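## Task

Slide or carry the blue bin, and no other bin, to the bench edge closest to the arms; then set the hook lying flat on the bench next to the blue bin with its handle sticking out past that same edge. Every other object must stay resting on whatever surface it sits on at the start. The result must hold without any robot touching or supporting it. Finally open the grippers and move the arms away.

## Robot and tools

Robots: three identical i2rt Big YAM arms named arm1, arm2 and arm3. Each has six revolute joints, a two-finger gripper and a fisheye camera on the wrist. Reach is roughly 1.0 m from the joint1 axis. Two fixed room cameras, room_a and room_b, watch the scene. The arms act independently; one stalling does not pause the others.

Frame: a single shared scene frame with its origin on the floor and +z up. The hand point lies midway between the fingertips; the hand's z axis runs along the fingers and the fingers open and close along its y axis. Foot poses are never printed. Camera calibrations (intrinsics, distortion, T_world_to_cam, pos_world) are given in OpenCV form and may be off by a few degrees and millimetres; wrist-camera poses derive from reported joint angles.

execute_actions: argument actions is a list holding zero or one action. An action is an object keyed by robot name; each robot entry holds joints, a map of joint name to an absolute target (not an offset). Keys and ranges: joint1_rad -2.879 to 2.879 rad (base yaw, positive counter-clockwise seen from above, 0 faces the foot's direction); joint2_rad 0 to 3.141 (shoulder; 0 has the upper arm pointing back, increasing lifts it up then forward); joint3_rad 0 to 3.019 (elbow; 0 is folded, increasing opens); joint4_rad -1.692 to 1.57 (hand pitch, positive tips fingers up); joint5_rad -1.57 to 1.57 (hand sideways swing, positive toward the arm's right); joint6_rad -2.094 to 2.094 (hand roll, positive clockwise viewed from behind); gripper_m 0 to 0.093 metres of fingertip spacing. Done tolerances are ±0.045, 0.14, 0.09, 0.055, 0.03, 0.035 rad and ±0.003 m respectively. Any joint or robot may be omitted; omitted joints may still be driving toward earlier targets. All named motions start at once and may finish at different moments; joints move at different speeds so the hand can sweep a wide arc. Out-of-range values or unknown keys reject the whole call. Optional cameras: a list of names from arm1_cam_wrist, arm2_cam_wrist, arm3_cam_wrist, room_a, room_b, or all; omitted/null means all, [] means no images. An empty actions list just reports state and pictures. Example: {"arm1": {"joints": {"gripper_m": 0.05}}, "arm2": {"joints": {"joint1_rad": 0.3}}}.

wait: seconds from 0 to 10; commands nothing, returns the same report as an empty action.

zoom_image: camera plus region [x0, y0, x1, y1] in pixels of that camera's most recent full image, top-left origin, at most 504 by 504. Room images are 896x504; wrist images 616x616.

read_manual: returns only URDF licence text; no motion.

finished_scene: pass scene (1 or 2) to end that scene irreversibly; its result states success and gives the next task. Only call it once the arrangement is stable and the arms have released and backed off.

Results: joint_positions per arm; a pictures line listing which camera each image comes from; joint_status telling how each commanded joint ended. off_target means it settled away from target and may keep pushing. contact_stop or time_out means it now holds where it stopped, though after time_out a joint may retain a target within a bounded distance (0.375, 0.375, 0.113, 0.225, 0.075, 0.3 rad for joints 1 to 6) and keep pushing, reported under on_its_own. To relieve a push, command the joint to its reported position. "joint command not followed" with a cause means a safety check held back that arm's joint targets (a gripper target still runs); affected joints read not_followed and the arm may retry them on later actions. on_its_own lists what the arm is doing without this call's command; "held at" gives the held target, not the actual angle. Very small target changes may produce no motion. A loaded joint that timed out can sag.

Cautions: the arms do not stop on contact and can press very hard. Hard pressing between two arms ends the run; hard hits may too. The self/inter-arm check can react late and ignores fingers, gripper housings and wrist cameras, and no state line reports arm-to-arm contact. Never push objects off the work area or onto the floor, which ends the scene. Avoid drops, slips, slamming and hard shoving. Loose objects may occasionally get nudged by outside disturbances, so recheck before finishing. Holding loads heats motors: a MOTOR HOT line appears at 85 °C, and at 100 °C the arm goes limp and falls (OVER-TEMPERATURE FAULT); affected keys then read limit_stop_at_motor_heat and should be re-sent. Heat partly carries into the next scene. While you reason, the robots keep holding your last command, so sustained pushing continues. Each call moves arms using the robots' own feet poses; an action may last at most 15 s.

Each tool is called after "Request:" as name([rows], argument=value, ...), one row to a line, values as JSON.

## Session

Request:
execute_actions(actions=[])

Scene clock: 0.00 s.
arm1.joint_positions: joint1_rad=-0.079 joint2_rad=+0.543 joint3_rad=+1.722 joint4_rad=-1.150 joint5_rad=-0.144 joint6_rad=-0.176 gripper_m=+0.094
arm1.joint_status: not commanded
arm1.hand: x=-0.9811 y=+0.1148 z=+1.5319 quat_wxyz=(-0.521, +0.567, -0.409, -0.491) (m; scene frame)
arm2.joint_positions: joint1_rad=-0.875 joint2_rad=+0.262 joint3_rad=+1.619 joint4_rad=-1.258 joint5_rad=+0.084 joint6_rad=+0.747 gripper_m=+0.094
arm2.joint_status: not commanded
arm2.hand: x=+0.0192 y=+0.0014 z=+1.4074 quat_wxyz=(-0.553, -0.009, -0.671, -0.494) (m; scene frame)
arm3.joint_positions: joint1_rad=-0.750 joint2_rad=+0.599 joint3_rad=+1.589 joint4_rad=-1.256 joint5_rad=+0.143 joint6_rad=+0.648 gripper_m=+0.094
arm3.joint_status: not commanded
arm3.hand: x=+1.0651 y=+0.1480 z=+1.4200 quat_wxyz=(-0.473, +0.068, -0.790, -0.384) (m; scene frame)
pictures: arm1_cam_wrist, arm2_cam_wrist, arm3_cam_wrist, room_a, room_b
camera_calibration (this result's frames):
arm1_cam_wrist: T_world_to_cam=[[0.97514, 0.111007, 0.19178, 0.647814], [0.221052, -0.547583, -0.807024, 1.52371], [0.0154299, 0.829355, -0.558509, 0.898742], [0, 0, 0, 1]] pos_world=[-0.982397, 0.0170703, 1.60739]
arm2_cam_wrist: T_world_to_cam=[[0.528948, -0.508886, -0.679153, 0.945746], [-0.753879, 0.0857436, -0.651395, 0.934973], [0.389719, 0.856553, -0.338285, 0.589202], [0, 0, 0, 1]] pos_world=[-0.0250174, -0.103573, 1.45066]
arm3_cam_wrist: T_world_to_cam=[[0.482824, -0.680195, -0.551558, 0.374729], [-0.840777, -0.183923, -0.509182, 1.6536], [0.244899, 0.709582, -0.660695, 0.69766], [0, 0, 0, 1]] pos_world=[1.03852, 0.0639768, 1.50961]
Images, in order (width x height): arm1_cam_wrist 616x616, arm2_cam_wrist 616x616, arm3_cam_wrist 616x616, room_a 896x504, room_b 896x504.

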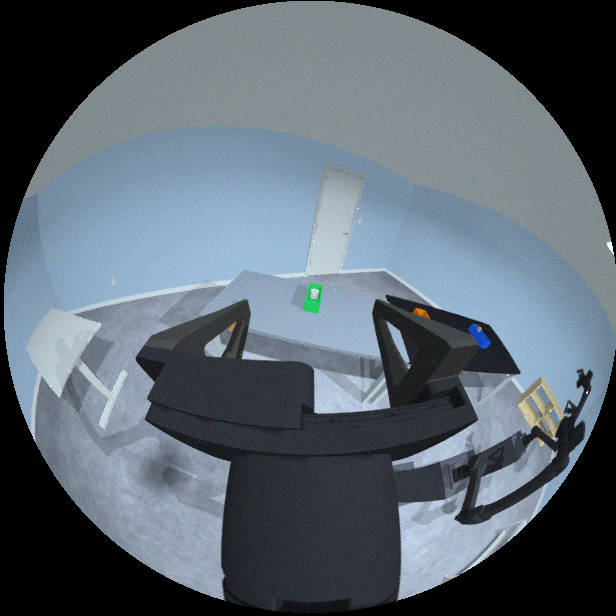

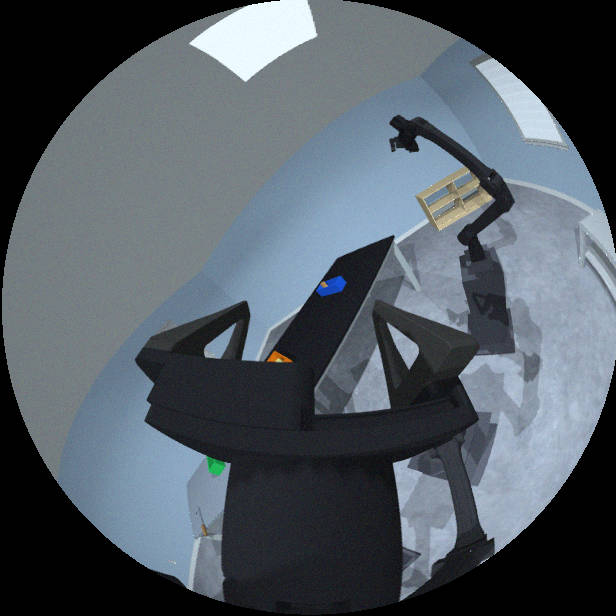

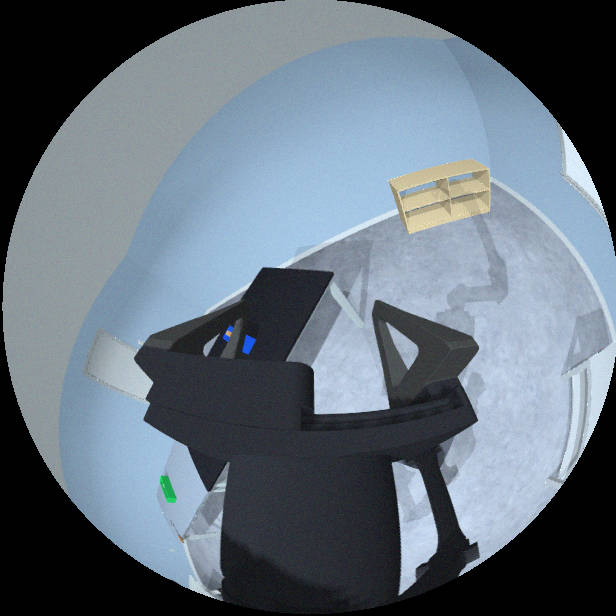

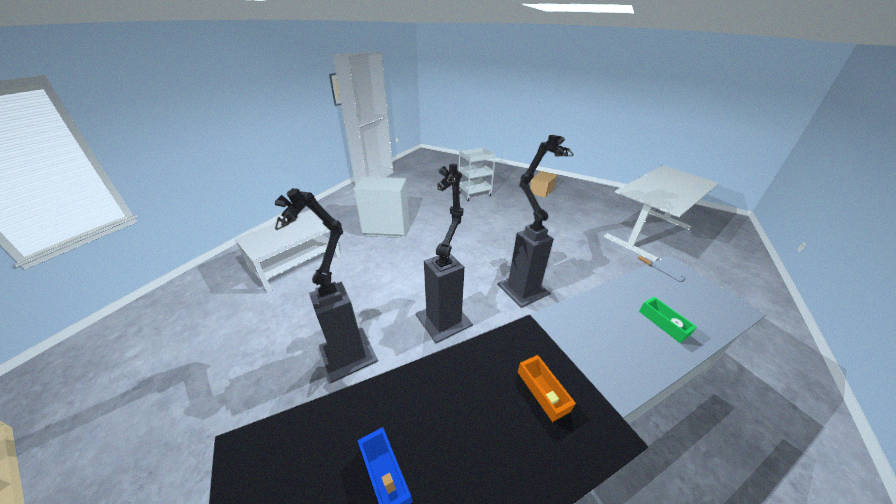

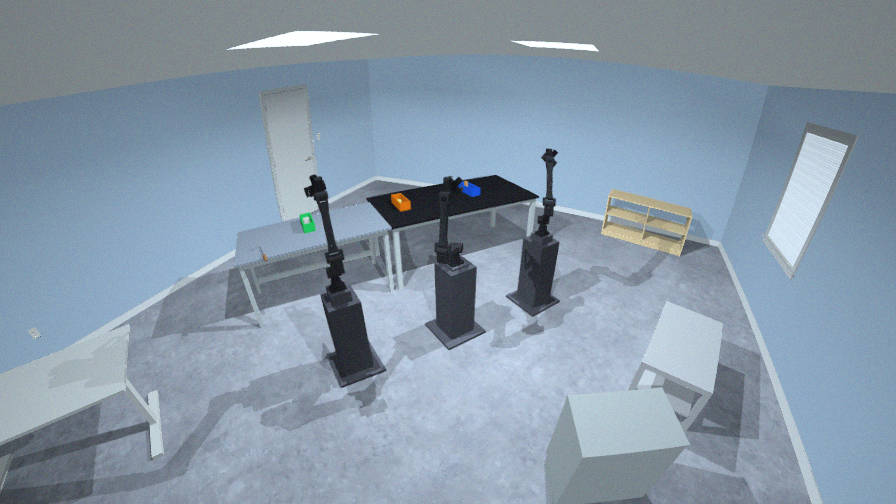

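Request:
zoom_image(camera="room_a", region=[600, 230, 800, 350])

Request:
zoom_image(camera="room_b", region=[220, 200, 340, 290])

Request:
zoom_image(camera="room_a", region=[300, 350, 450, 504])

Region (600, 230, 800, 350) of room_a's 896x504 image, scaled by 2.520, with more detail than that image has; it fills the top 302 rows of this view, and the rest is white.

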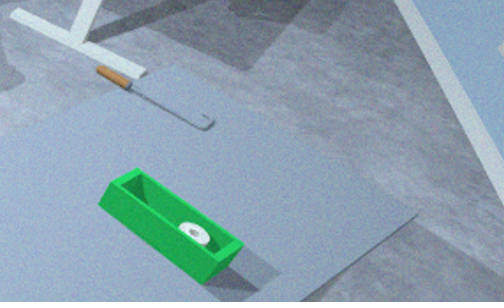

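Region (220, 200, 340, 290) of room_b's 896x504 image, scaled by 4.200, with more detail than that image has; it fills the top 378 rows of this view, and the rest is white.

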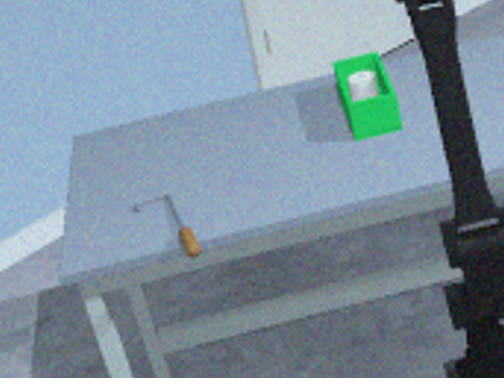

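Region (300, 350, 450, 504) of room_a's 896x504 image, scaled by 3.273, with more detail than that image has; it fills the left 491 columns of this view, and the rest is white.

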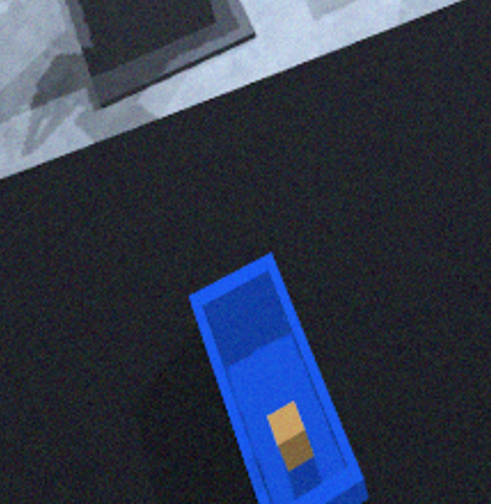

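Request:
execute_actions([
  {"arm1":{"joints":{"joint1_rad":0.692,"joint2_rad":2.425,"joint3_rad":1.57,"joint4_rad":0.93,"joint5_rad":0.557,"joint6_rad":-1.58}},"arm2":{"joints":{"joint1_rad":0.682,"joint2_rad":1.44,"joint3_rad":0.575,"joint4_rad":0.915,"joint5_rad":0,"joint6_rad":0,"gripper_m":0.07}},"arm3":{"joints":{"joint1_rad":0.05,"joint2_rad":1.855,"joint3_rad":1.93,"joint4_rad":-1.61,"joint5_rad":0,"joint6_rad":0,"gripper_m":0.07}}},
], cameras=["arm1_cam_wrist","room_a","room_b"])

Scene clock: 2.97 s.
arm1.joint_positions: joint1_rad=+0.700 joint2_rad=+2.433 joint3_rad=+1.551 joint4_rad=+0.908 joint5_rad=+0.553 joint6_rad=-1.570 gripper_m=+0.094
arm1.joint_status: all done
arm1.hand: x=-1.4514 y=+0.6411 z=+0.8170 quat_wxyz=(-0.709, +0.698, +0.072, -0.078) (m; scene frame)
arm2.joint_positions: joint1_rad=+0.682 joint2_rad=+1.434 joint3_rad=+0.579 joint4_rad=+0.891 joint5_rad=+0.000 joint6_rad=+0.016 gripper_m=+0.070
arm2.joint_status: all done
arm2.hand: x=-0.3643 y=+0.3860 z=+0.9446 quat_wxyz=(-0.268, +0.643, -0.273, -0.663) (m; scene frame)
arm3.joint_positions: joint1_rad=+0.060 joint2_rad=+1.870 joint3_rad=+1.908 joint4_rad=-1.597 joint5_rad=+0.001 joint6_rad=+0.012 gripper_m=+0.070
arm3.joint_status: all done
arm3.hand: x=+0.8418 y=+0.5826 z=+1.0002 quat_wxyz=(-0.005, +0.757, -0.653, +0.002) (m; scene frame)
pictures: arm1_cam_wrist, room_a, room_b
camera_calibration (this result's frames):
arm1_cam_wrist: T_world_to_cam=[[0.0086652, -0.0279921, 0.999571, -0.788479], [0.913067, -0.407351, -0.0193228, 1.60985], [0.407717, 0.912843, 0.0220289, 0.111826], [0, 0, 0, 1]] pos_world=[-1.50867, 0.531625, 0.816784]
Images, in order (width x height): arm1_cam_wrist 616x616, room_a 896x504, room_b 896x504.

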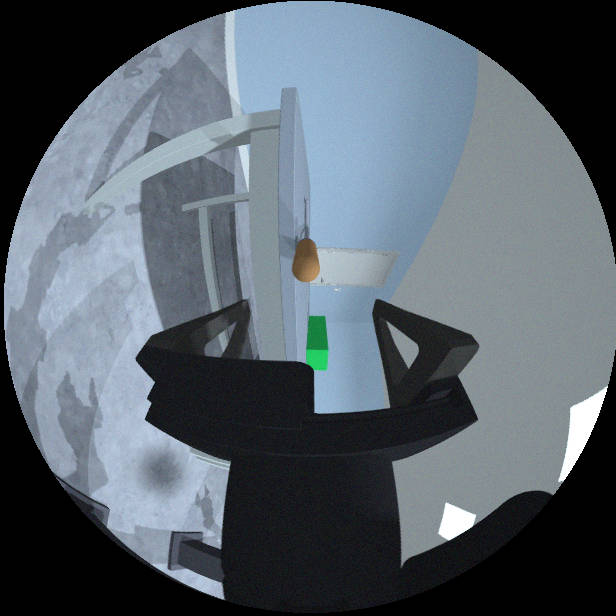

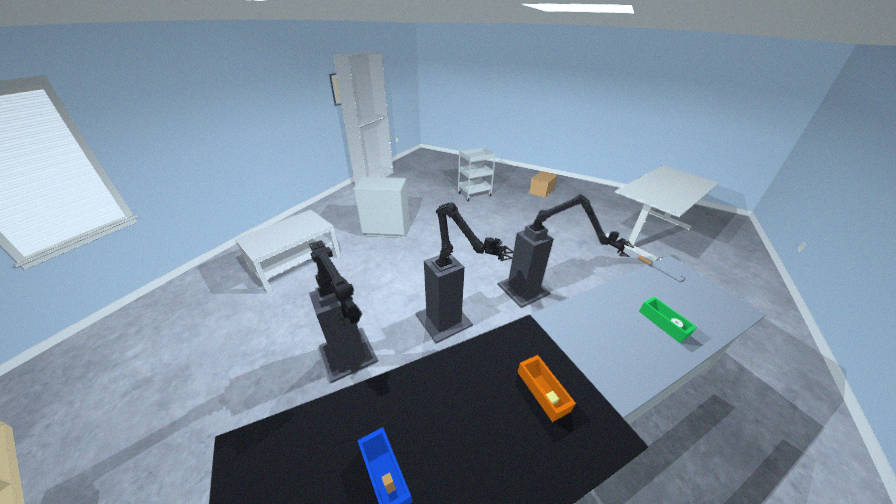

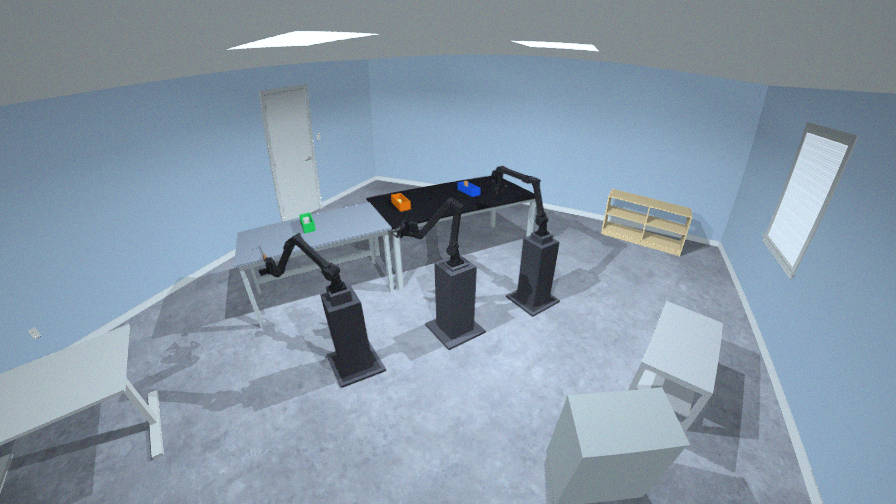

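Request:
zoom_image(camera="arm1_cam_wrist", region=[260, 180, 380, 300])

Request:
zoom_image(camera="room_b", region=[230, 220, 310, 290])

Request:
zoom_image(camera="room_a", region=[590, 220, 710, 300])

Region (260, 180, 380, 300) of arm1_cam_wrist's 616x616 image, scaled by 4.200, with more detail than that image has.

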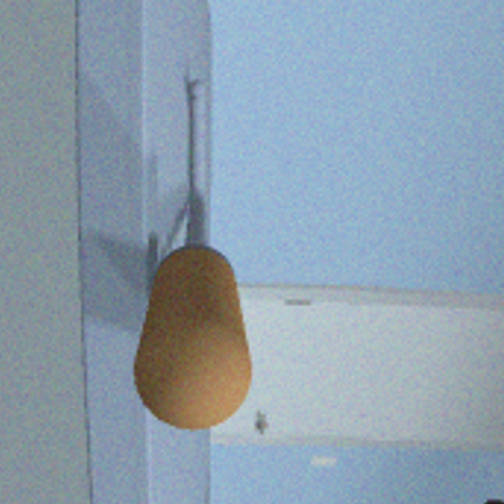

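Region (230, 220, 310, 290) of room_b's 896x504 image, scaled by 6.300, with more detail than that image has; it fills the top 441 rows of this view, and the rest is white.

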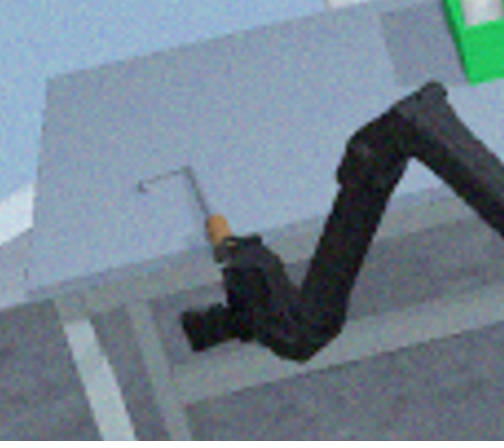

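Region (590, 220, 710, 300) of room_a's 896x504 image, scaled by 4.200, with more detail than that image has.

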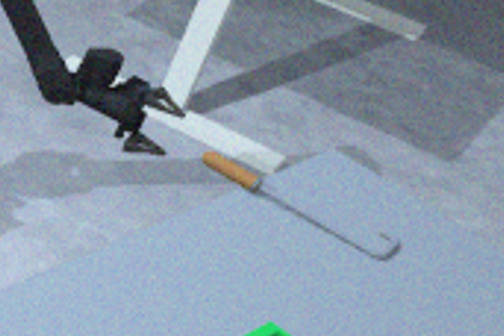

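Request:
execute_actions([
  {"arm1":{"joints":{"joint1_rad":0.652,"joint2_rad":2.50,"joint3_rad":1.795,"joint4_rad":0.78,"joint5_rad":0.51}}},
], cameras=["arm1_cam_wrist"])

Scene clock: 9.00 s.
arm1.joint_positions: joint1_rad=+0.649 joint2_rad=+2.491 joint3_rad=+1.758 joint4_rad=+0.790 joint5_rad=+0.514 joint6_rad=-1.570 gripper_m=+0.094
arm1.joint_status: all done
arm1.hand: x=-1.4583 y=+0.7035 z=+0.8437 quat_wxyz=(-0.718, +0.688, +0.062, -0.079) (m; scene frame)
arm2.joint_positions: joint1_rad=+0.682 joint2_rad=+1.434 joint3_rad=+0.579 joint4_rad=+0.891 joint5_rad=+0.000 joint6_rad=+0.016 gripper_m=+0.070
arm2.joint_status: not commanded
arm2.hand: x=-0.3643 y=+0.3860 z=+0.9446 quat_wxyz=(-0.268, +0.643, -0.273, -0.663) (m; scene frame)
arm3.joint_positions: joint1_rad=+0.060 joint2_rad=+1.870 joint3_rad=+1.908 joint4_rad=-1.597 joint5_rad=+0.001 joint6_rad=+0.012 gripper_m=+0.070
arm3.joint_status: not commanded
arm3.hand: x=+0.8418 y=+0.5826 z=+1.0002 quat_wxyz=(-0.005, +0.757, -0.653, +0.002) (m; scene frame)
pictures: arm1_cam_wrist
camera_calibration (this result's frames):
arm1_cam_wrist: T_world_to_cam=[[0.0275109, -0.0529368, 0.998219, -0.767165], [0.907439, -0.41753, -0.0471511, 1.66449], [0.419282, 0.90712, 0.0365503, 0.0657134], [0, 0, 0, 1]] pos_world=[-1.51687, 0.594751, 0.841879]
Images, in order (width x height): arm1_cam_wrist 616x616.

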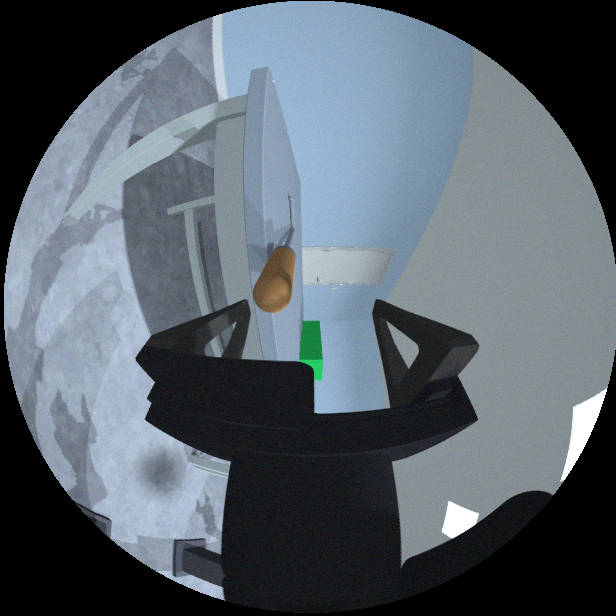

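Request:
execute_actions([
  {"arm1":{"joints":{"joint2_rad":2.538}}},
], cameras=["arm1_cam_wrist"])

Scene clock: 9.87 s.
arm1.joint_positions: joint1_rad=+0.649 joint2_rad=+2.520 joint3_rad=+1.758 joint4_rad=+0.790 joint5_rad=+0.514 joint6_rad=-1.570 gripper_m=+0.094
arm1.joint_status: all done
arm1.hand: x=-1.4565 y=+0.7016 z=+0.8191 quat_wxyz=(-0.710, +0.697, +0.068, -0.073) (m; scene frame)
arm2.joint_positions: joint1_rad=+0.682 joint2_rad=+1.434 joint3_rad=+0.579 joint4_rad=+0.891 joint5_rad=+0.000 joint6_rad=+0.016 gripper_m=+0.070
arm2.joint_status: not commanded
arm2.hand: x=-0.3643 y=+0.3860 z=+0.9446 quat_wxyz=(-0.268, +0.643, -0.273, -0.663) (m; scene frame)
arm3.joint_positions: joint1_rad=+0.060 joint2_rad=+1.870 joint3_rad=+1.908 joint4_rad=-1.597 joint5_rad=+0.001 joint6_rad=+0.012 gripper_m=+0.070
arm3.joint_status: not commanded
arm3.hand: x=+0.8418 y=+0.5826 z=+1.0002 quat_wxyz=(-0.005, +0.757, -0.653, +0.002) (m; scene frame)
pictures: arm1_cam_wrist
camera_calibration (this result's frames):
arm1_cam_wrist: T_world_to_cam=[[0.0085342, -0.0310573, 0.999481, -0.786801], [0.908021, -0.418411, -0.0207547, 1.64081], [0.418838, 0.907727, 0.0246298, 0.0762306], [0, 0, 0, 1]] pos_world=[-1.5151, 0.592898, 0.81857]
Images, in order (width x height): arm1_cam_wrist 616x616.

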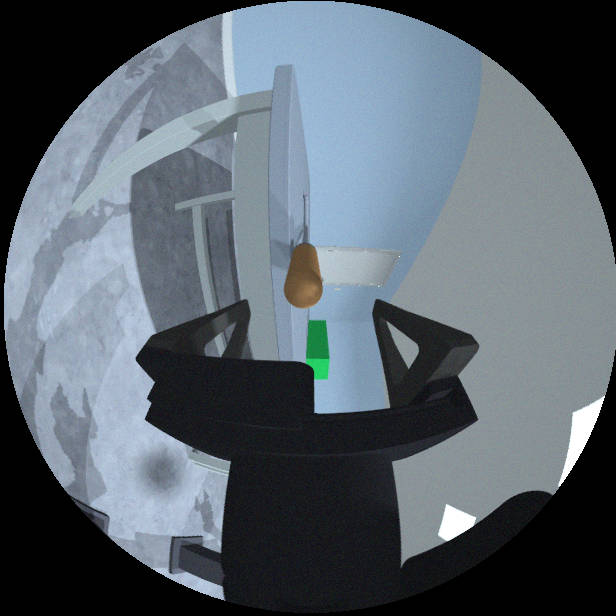

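Request:
execute_actions([
  {"arm1":{"joints":{"joint1_rad":0.626,"joint2_rad":2.637,"joint3_rad":2.025,"joint4_rad":0.64,"joint5_rad":0.474}}},
], cameras=["arm1_cam_wrist","room_a"])

Scene clock: 10.97 s.
arm1.joint_positions: joint1_rad=+0.634 joint2_rad=+2.632 joint3_rad=+1.981 joint4_rad=+0.650 joint5_rad=+0.478 joint6_rad=-1.571 gripper_m=+0.094
arm1.joint_status: all done
arm1.hand: x=-1.4799 y=+0.7416 z=+0.8047 quat_wxyz=(-0.701, +0.705, +0.082, -0.074) (m; scene frame)
arm2.joint_positions: joint1_rad=+0.682 joint2_rad=+1.434 joint3_rad=+0.579 joint4_rad=+0.891 joint5_rad=+0.000 joint6_rad=+0.016 gripper_m=+0.070
arm2.joint_status: not commanded
arm2.hand: x=-0.3643 y=+0.3860 z=+0.9446 quat_wxyz=(-0.268, +0.643, -0.273, -0.663) (m; scene frame)
arm3.joint_positions: joint1_rad=+0.060 joint2_rad=+1.870 joint3_rad=+1.908 joint4_rad=-1.597 joint5_rad=+0.001 joint6_rad=+0.012 gripper_m=+0.070
arm3.joint_status: not commanded
arm3.hand: x=+0.8418 y=+0.5826 z=+1.0002 quat_wxyz=(-0.005, +0.757, -0.653, +0.002) (m; scene frame)
pictures: arm1_cam_wrist, room_a
camera_calibration (this result's frames):
arm1_cam_wrist: T_world_to_cam=[[-0.0109229, -0.0093226, 0.999897, -0.81619], [0.916683, -0.399566, 0.00628845, 1.65553], [0.399466, 0.916657, 0.0129103, 0.0241858], [0, 0, 0, 1]] pos_world=[-1.53617, 0.631713, 0.805383]
Images, in order (width x height): arm1_cam_wrist 616x616, room_a 896x504.

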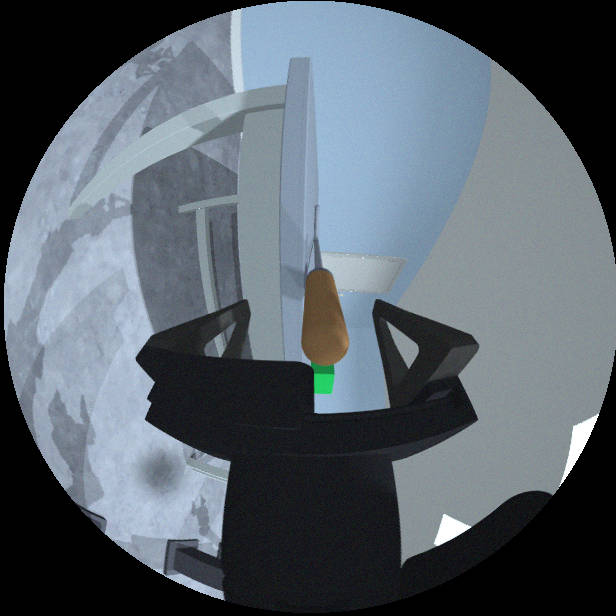

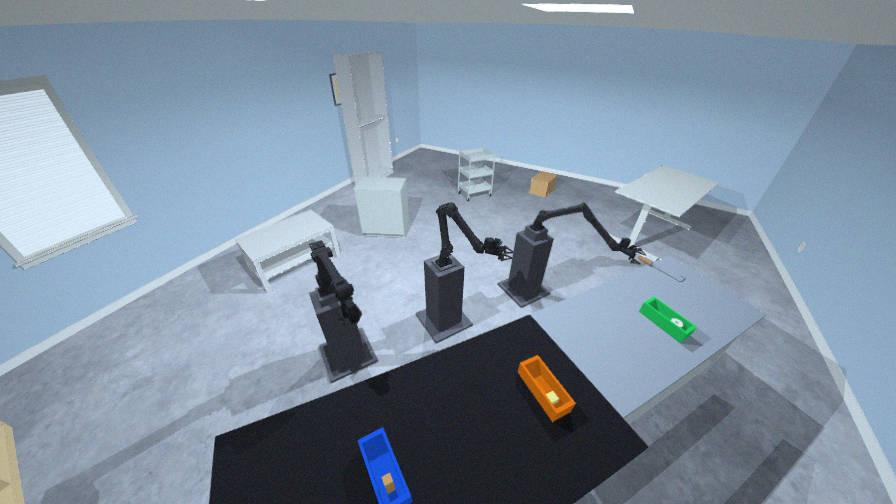

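Request:
execute_actions([
  {"arm1":{"joints":{"joint1_rad":0.612,"joint4_rad":0.705,"gripper_m":0.06}}},
], cameras=["arm1_cam_wrist"])

Scene clock: 11.83 s.
arm1.joint_positions: joint1_rad=+0.618 joint2_rad=+2.632 joint3_rad=+1.981 joint4_rad=+0.681 joint5_rad=+0.478 joint6_rad=-1.571 gripper_m=+0.060
arm1.joint_status: all done
arm1.hand: x=-1.4680 y=+0.7498 z=+0.8117 quat_wxyz=(-0.711, +0.696, +0.070, -0.075) (m; scene frame)
arm2.joint_positions: joint1_rad=+0.682 joint2_rad=+1.434 joint3_rad=+0.579 joint4_rad=+0.891 joint5_rad=+0.000 joint6_rad=+0.016 gripper_m=+0.070
arm2.joint_status: not commanded
arm2.hand: x=-0.3643 y=+0.3860 z=+0.9446 quat_wxyz=(-0.268, +0.643, -0.273, -0.663) (m; scene frame)
arm3.joint_positions: joint1_rad=+0.060 joint2_rad=+1.870 joint3_rad=+1.908 joint4_rad=-1.597 joint5_rad=+0.001 joint6_rad=+0.012 gripper_m=+0.070
arm3.joint_status: not commanded
arm3.hand: x=+0.8418 y=+0.5826 z=+1.0002 quat_wxyz=(-0.005, +0.757, -0.653, +0.002) (m; scene frame)
pictures: arm1_cam_wrist
camera_calibration (this result's frames):
arm1_cam_wrist: T_world_to_cam=[[0.00814143, -0.0329666, 0.999423, -0.77689], [0.910248, -0.413527, -0.0210554, 1.6711], [0.413982, 0.909895, 0.0266411, 0.0271574], [0, 0, 0, 1]] pos_world=[-1.52604, 0.640725, 0.810905]
Images, in order (width x height): arm1_cam_wrist 616x616.

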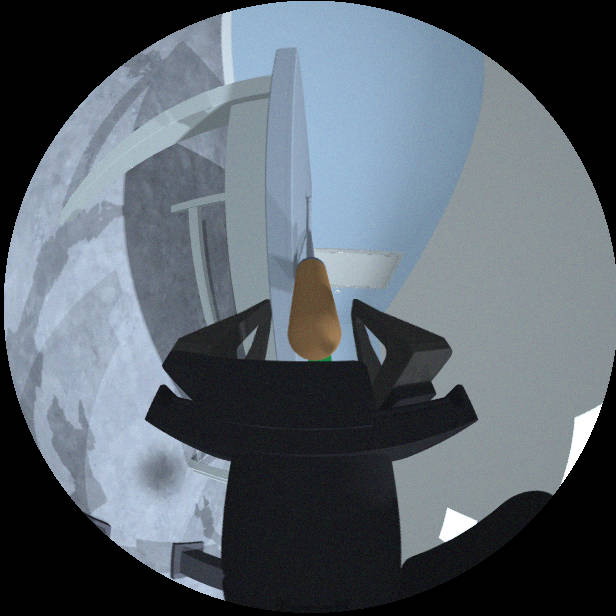

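Request:
execute_actions([
  {"arm1":{"joints":{"gripper_m":0.0}},"arm2":{"joints":{"joint1_rad":0.797,"joint2_rad":1.765,"joint3_rad":0.685,"joint4_rad":1.13}}},
], cameras=[])

Request:
execute_actions([
  {"arm1":{"joints":{"joint2_rad":2.2,"joint5_rad":0.0}}},
], cameras=["arm1_cam_wrist"])

Scene clock: 13.30 s.
arm1.joint_positions: joint1_rad=+0.618 joint2_rad=+2.632 joint3_rad=+1.982 joint4_rad=+0.687 joint5_rad=+0.476 joint6_rad=-1.572 gripper_m=+0.030
arm1.joint_status: gripper_m off_target (ended at +0.030, target +0.000)
arm1.hand: x=-1.4685 y=+0.7497 z=+0.8133 quat_wxyz=(-0.712, +0.694, +0.070, -0.077) (m; scene frame)
arm2.joint_positions: joint1_rad=+0.802 joint2_rad=+1.772 joint3_rad=+0.669 joint4_rad=+1.107 joint5_rad=+0.000 joint6_rad=+0.015 gripper_m=+0.070
arm2.joint_status: all done
arm2.hand: x=-0.4439 y=+0.3674 z=+0.8563 quat_wxyz=(-0.224, +0.669, -0.238, -0.667) (m; scene frame)
arm3.joint_positions: joint1_rad=+0.060 joint2_rad=+1.870 joint3_rad=+1.908 joint4_rad=-1.597 joint5_rad=+0.001 joint6_rad=+0.012 gripper_m=+0.070
arm3.joint_status: not commanded
arm3.hand: x=+0.8418 y=+0.5826 z=+1.0002 quat_wxyz=(-0.005, +0.757, -0.653, +0.002) (m; scene frame)
pictures: none
No camera images: the call's "cameras" was empty. Leave "cameras" out to get every camera's image.

Scene clock: 15.00 s.
arm1.joint_positions: joint1_rad=+0.611 joint2_rad=+2.234 joint3_rad=+1.980 joint4_rad=+0.677 joint5_rad=+0.001 joint6_rad=-1.573 gripper_m=+0.030
arm1.joint_status: all done
arm1.hand: x=-1.5192 y=+0.6949 z=+1.1722 quat_wxyz=(-0.791, +0.515, +0.184, -0.275) (m; scene frame)
arm2.joint_positions: joint1_rad=+0.802 joint2_rad=+1.772 joint3_rad=+0.669 joint4_rad=+1.107 joint5_rad=+0.000 joint6_rad=+0.015 gripper_m=+0.070
arm2.joint_status: not commanded
arm2.hand: x=-0.4439 y=+0.3674 z=+0.8563 quat_wxyz=(-0.224, +0.669, -0.238, -0.667) (m; scene frame)
arm3.joint_positions: joint1_rad=+0.060 joint2_rad=+1.870 joint3_rad=+1.908 joint4_rad=-1.597 joint5_rad=+0.001 joint6_rad=+0.012 gripper_m=+0.070
arm3.joint_status: not commanded
arm3.hand: x=+0.8418 y=+0.5826 z=+1.0002 quat_wxyz=(-0.005, +0.757, -0.653, +0.002) (m; scene frame)
pictures: arm1_cam_wrist
camera_calibration (this result's frames):
arm1_cam_wrist: T_world_to_cam=[[0.250686, -0.329951, 0.910104, -0.459027], [0.968067, 0.0836921, -0.23631, 1.69719], [0.00180241, 0.940281, 0.340395, -0.926397], [0, 0, 0, 1]] pos_world=[-1.52625, 0.577576, 1.13417]
Images, in order (width x height): arm1_cam_wrist 616x616.

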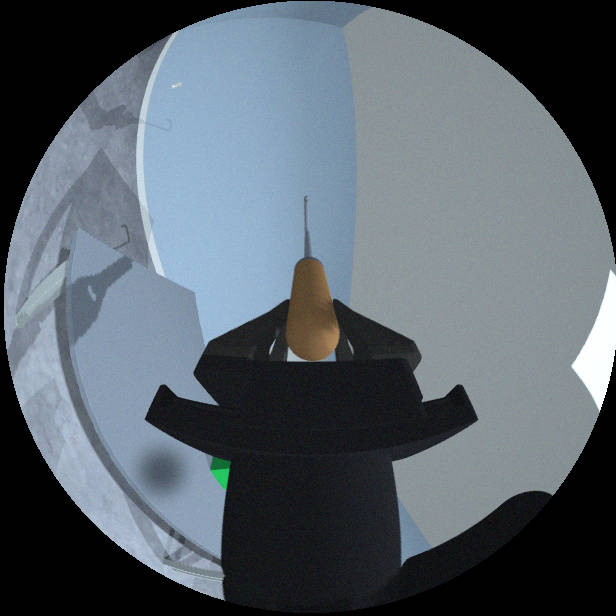

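Request:
execute_actions([
  {"arm1":{"joints":{"joint1_rad":-0.741,"joint2_rad":1.6,"joint3_rad":2.055,"joint4_rad":-1.6}}},
], cameras=[])

Request:
execute_actions([
  {"arm1":{"joints":{"joint2_rad":1.965}}},
], cameras=["arm1_cam_wrist","arm2_cam_wrist","room_b"])

Scene clock: 17.27 s.
arm1.joint_positions: joint1_rad=-0.739 joint2_rad=+1.634 joint3_rad=+2.009 joint4_rad=-1.600 joint5_rad=-0.007 joint6_rad=-1.567 gripper_m=+0.030
arm1.joint_status: all done
arm1.hand: x=-0.6110 y=+0.4224 z=+1.2029 quat_wxyz=(-0.164, +0.929, -0.326, +0.059) (m; scene frame)
arm2.joint_positions: joint1_rad=+0.802 joint2_rad=+1.772 joint3_rad=+0.669 joint4_rad=+1.107 joint5_rad=+0.000 joint6_rad=+0.015 gripper_m=+0.070
arm2.joint_status: not commanded
arm2.hand: x=-0.4439 y=+0.3674 z=+0.8563 quat_wxyz=(-0.224, +0.669, -0.238, -0.667) (m; scene frame)
arm3.joint_positions: joint1_rad=+0.060 joint2_rad=+1.870 joint3_rad=+1.908 joint4_rad=-1.597 joint5_rad=+0.001 joint6_rad=+0.012 gripper_m=+0.070
arm3.joint_status: not commanded
arm3.hand: x=+0.8418 y=+0.5826 z=+1.0002 quat_wxyz=(-0.005, +0.757, -0.653, +0.002) (m; scene frame)
pictures: none
No camera images: the call's "cameras" was empty. Leave "cameras" out to get every camera's image.

Scene clock: 18.67 s.
arm1.joint_positions: joint1_rad=-0.739 joint2_rad=+2.021 joint3_rad=+2.000 joint4_rad=-1.599 joint5_rad=-0.007 joint6_rad=-1.573 gripper_m=+0.030
arm1.joint_status: all done
arm1.hand: x=-0.5681 y=+0.4726 z=+0.9789 quat_wxyz=(+0.022, +0.944, -0.330, -0.006) (m; scene frame)
arm2.joint_positions: joint1_rad=+0.802 joint2_rad=+1.772 joint3_rad=+0.669 joint4_rad=+1.107 joint5_rad=+0.000 joint6_rad=+0.015 gripper_m=+0.070
arm2.joint_status: not commanded
arm2.hand: x=-0.4439 y=+0.3674 z=+0.8563 quat_wxyz=(-0.224, +0.669, -0.238, -0.667) (m; scene frame)
arm3.joint_positions: joint1_rad=+0.060 joint2_rad=+1.870 joint3_rad=+1.908 joint4_rad=-1.597 joint5_rad=+0.001 joint6_rad=+0.012 gripper_m=+0.070
arm3.joint_status: not commanded
arm3.hand: x=+0.8418 y=+0.5826 z=+1.0002 quat_wxyz=(-0.005, +0.757, -0.653, +0.002) (m; scene frame)
pictures: arm1_cam_wrist, arm2_cam_wrist, room_b
camera_calibration (this result's frames):
arm1_cam_wrist: T_world_to_cam=[[0.620107, 0.783818, -0.0331158, 0.0119303], [0.64335, -0.483914, 0.593235, 0.0211399], [0.448963, -0.389174, -0.804348, 1.34954], [0, 0, 0, 1]] pos_world=[-0.626892, 0.526084, 1.07335]
arm2_cam_wrist: T_world_to_cam=[[0.619428, 0.784618, -0.0261324, 0.00843559], [0.442992, -0.376821, -0.813489, 1.03549], [-0.648125, 0.492322, -0.580993, 0.150722], [0, 0, 0, 1]] pos_world=[-0.366254, 0.309373, 0.930151]
Images, in order (width x height): arm1_cam_wrist 616x616, arm2_cam_wrist 616x616, room_b 896x504.

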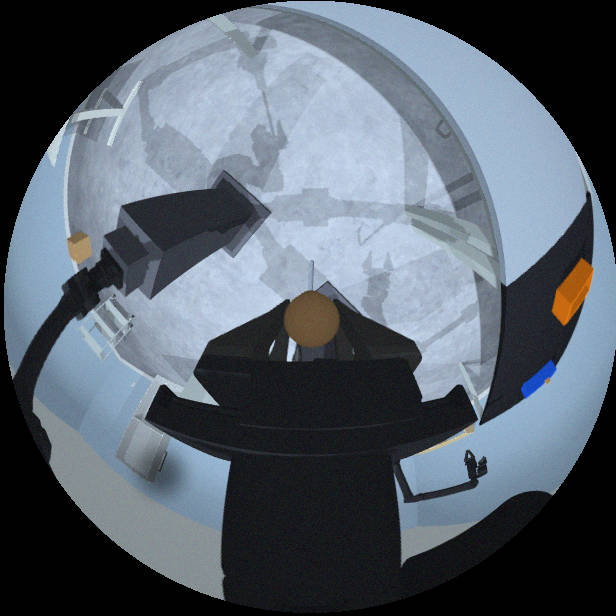

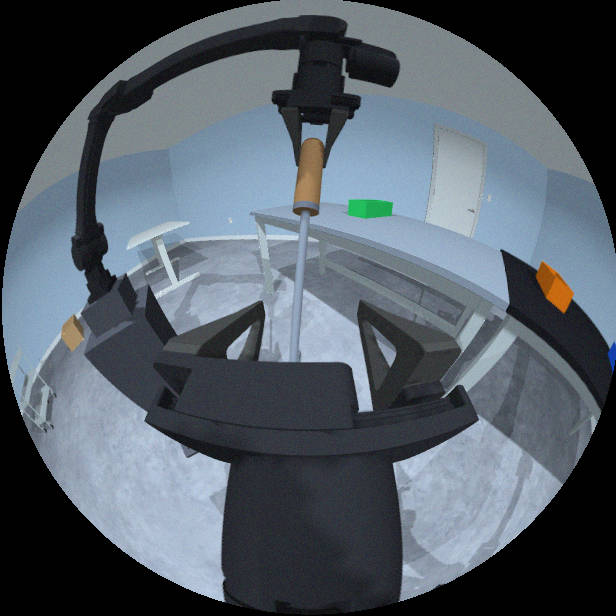

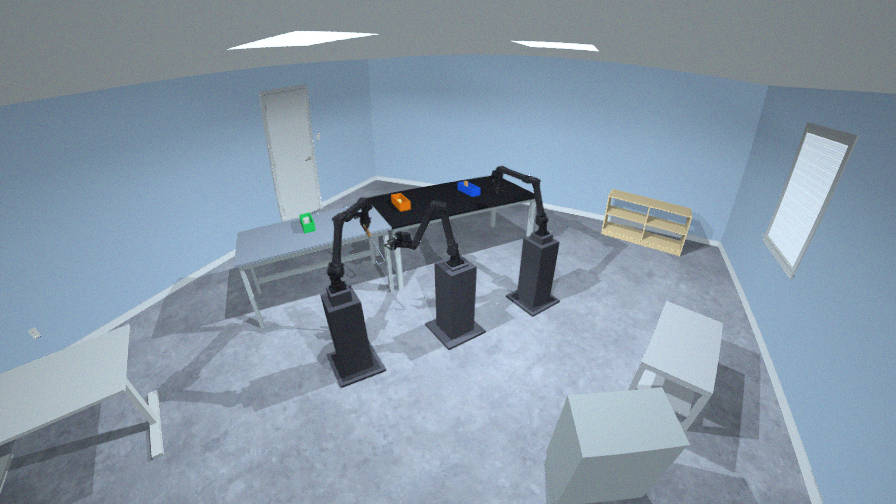

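Request:
execute_actions([
  {"arm1":{"joints":{"joint1_rad":-0.80,"joint2_rad":1.93,"joint5_rad":-0.5}}},
], cameras=["arm1_cam_wrist","arm2_cam_wrist","room_b"])

Scene clock: 20.07 s.
arm1.joint_positions: joint1_rad=-0.805 joint2_rad=+1.988 joint3_rad=+2.000 joint4_rad=-1.599 joint5_rad=-0.490 joint6_rad=-1.573 gripper_m=+0.030
arm1.joint_status: all done
arm1.hand: x=-0.5978 y=+0.4988 z=+1.0182 quat_wxyz=(-0.081, +0.905, -0.351, -0.224) (m; scene frame)
arm2.joint_positions: joint1_rad=+0.802 joint2_rad=+1.772 joint3_rad=+0.669 joint4_rad=+1.107 joint5_rad=+0.000 joint6_rad=+0.015 gripper_m=+0.070
arm2.joint_status: not commanded
arm2.hand: x=-0.4439 y=+0.3674 z=+0.8563 quat_wxyz=(-0.224, +0.669, -0.238, -0.667) (m; scene frame)
arm3.joint_positions: joint1_rad=+0.060 joint2_rad=+1.870 joint3_rad=+1.908 joint4_rad=-1.597 joint5_rad=+0.001 joint6_rad=+0.012 gripper_m=+0.070
arm3.joint_status: not commanded
arm3.hand: x=+0.8418 y=+0.5826 z=+1.0002 quat_wxyz=(-0.005, +0.757, -0.653, +0.002) (m; scene frame)
pictures: arm1_cam_wrist, arm2_cam_wrist, room_b
camera_calibration (this result's frames):
arm1_cam_wrist: T_world_to_cam=[[0.674837, 0.737966, 0.00144874, 0.0315216], [0.729299, -0.667209, 0.151511, 0.622212], [0.112776, -0.101188, -0.988455, 1.24756], [0, 0, 0, 1]] pos_world=[-0.615745, 0.518122, 1.13884]
arm2_cam_wrist: T_world_to_cam=[[0.619428, 0.784618, -0.0261324, 0.00843559], [0.442992, -0.376821, -0.813489, 1.03549], [-0.648125, 0.492322, -0.580993, 0.150722], [0, 0, 0, 1]] pos_world=[-0.366254, 0.309373, 0.930151]
Images, in order (width x height): arm1_cam_wrist 616x616, arm2_cam_wrist 616x616, room_b 896x504.

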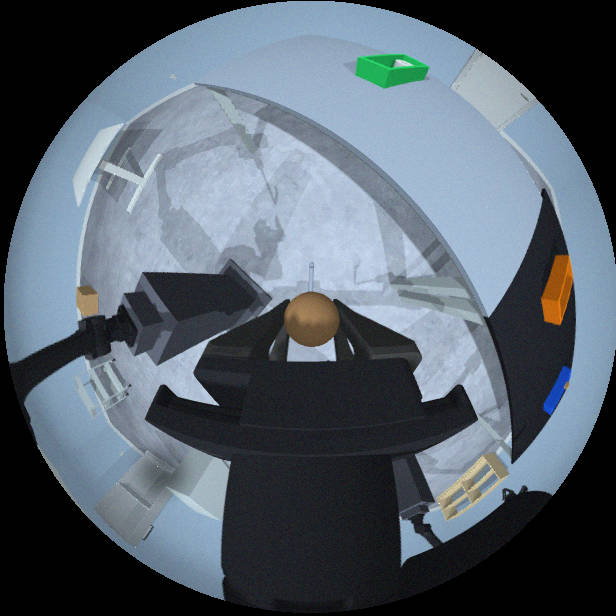

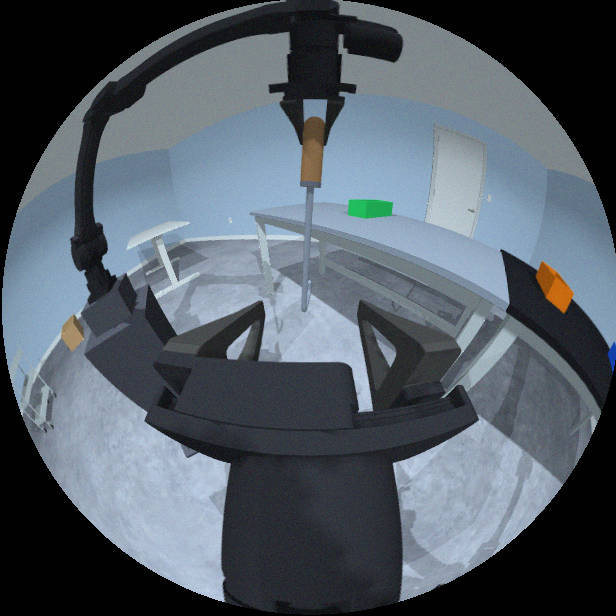

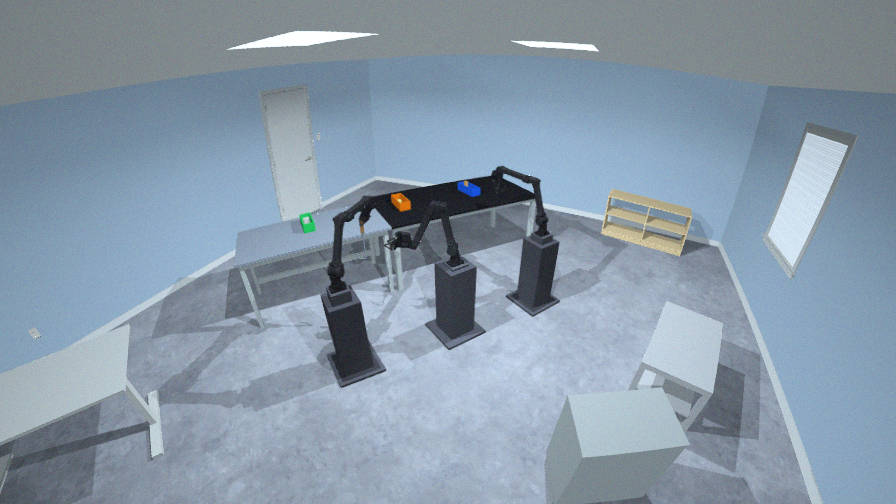

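Request:
execute_actions([
  {"arm2":{"joints":{"joint2_rad":2.09,"joint3_rad":1.37,"joint4_rad":0.75,"gripper_m":0.055}}},
], cameras=["arm2_cam_wrist","room_b"])

Scene clock: 22.67 s.
arm1.joint_positions: joint1_rad=-0.805 joint2_rad=+1.988 joint3_rad=+2.000 joint4_rad=-1.599 joint5_rad=-0.490 joint6_rad=-1.573 gripper_m=+0.030
arm1.joint_status: not commanded
arm1.hand: x=-0.5978 y=+0.4988 z=+1.0182 quat_wxyz=(-0.081, +0.905, -0.351, -0.224) (m; scene frame)
arm2.joint_positions: joint1_rad=+0.802 joint2_rad=+2.078 joint3_rad=+1.346 joint4_rad=+0.761 joint5_rad=+0.000 joint6_rad=+0.015 gripper_m=+0.055
arm2.joint_status: all done
arm2.hand: x=-0.6116 y=+0.4991 z=+0.8859 quat_wxyz=(-0.227, +0.661, -0.235, -0.676) (m; scene frame)
arm3.joint_positions: joint1_rad=+0.060 joint2_rad=+1.870 joint3_rad=+1.908 joint4_rad=-1.597 joint5_rad=+0.001 joint6_rad=+0.012 gripper_m=+0.070
arm3.joint_status: not commanded
arm3.hand: x=+0.8418 y=+0.5826 z=+1.0002 quat_wxyz=(-0.005, +0.757, -0.653, +0.002) (m; scene frame)
pictures: arm2_cam_wrist, room_b
camera_calibration (this result's frames):
arm2_cam_wrist: T_world_to_cam=[[0.618962, 0.784984, -0.0261952, 0.00931646], [0.426714, -0.364091, -0.827861, 1.17995], [-0.659395, 0.501236, -0.560322, -0.0351877], [0, 0, 0, 1]] pos_world=[-0.532469, 0.439932, 0.957359]
Images, in order (width x height): arm2_cam_wrist 616x616, room_b 896x504.

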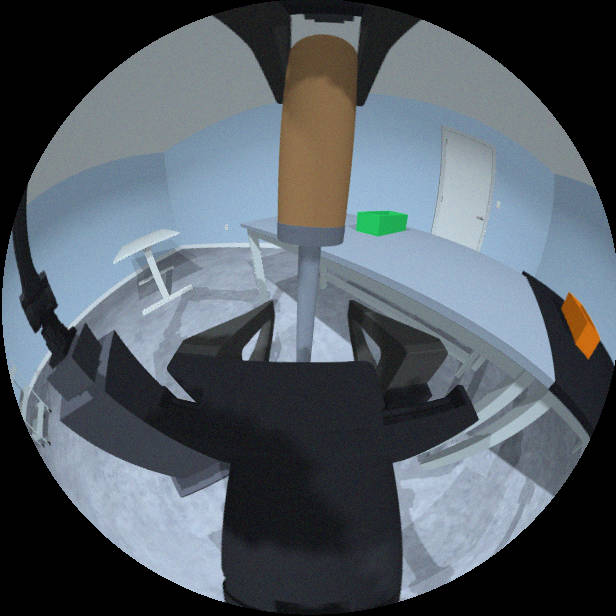

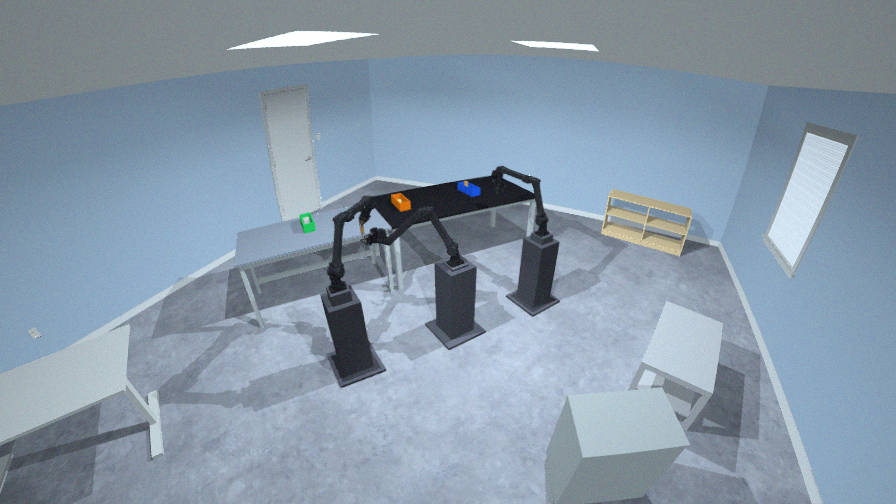

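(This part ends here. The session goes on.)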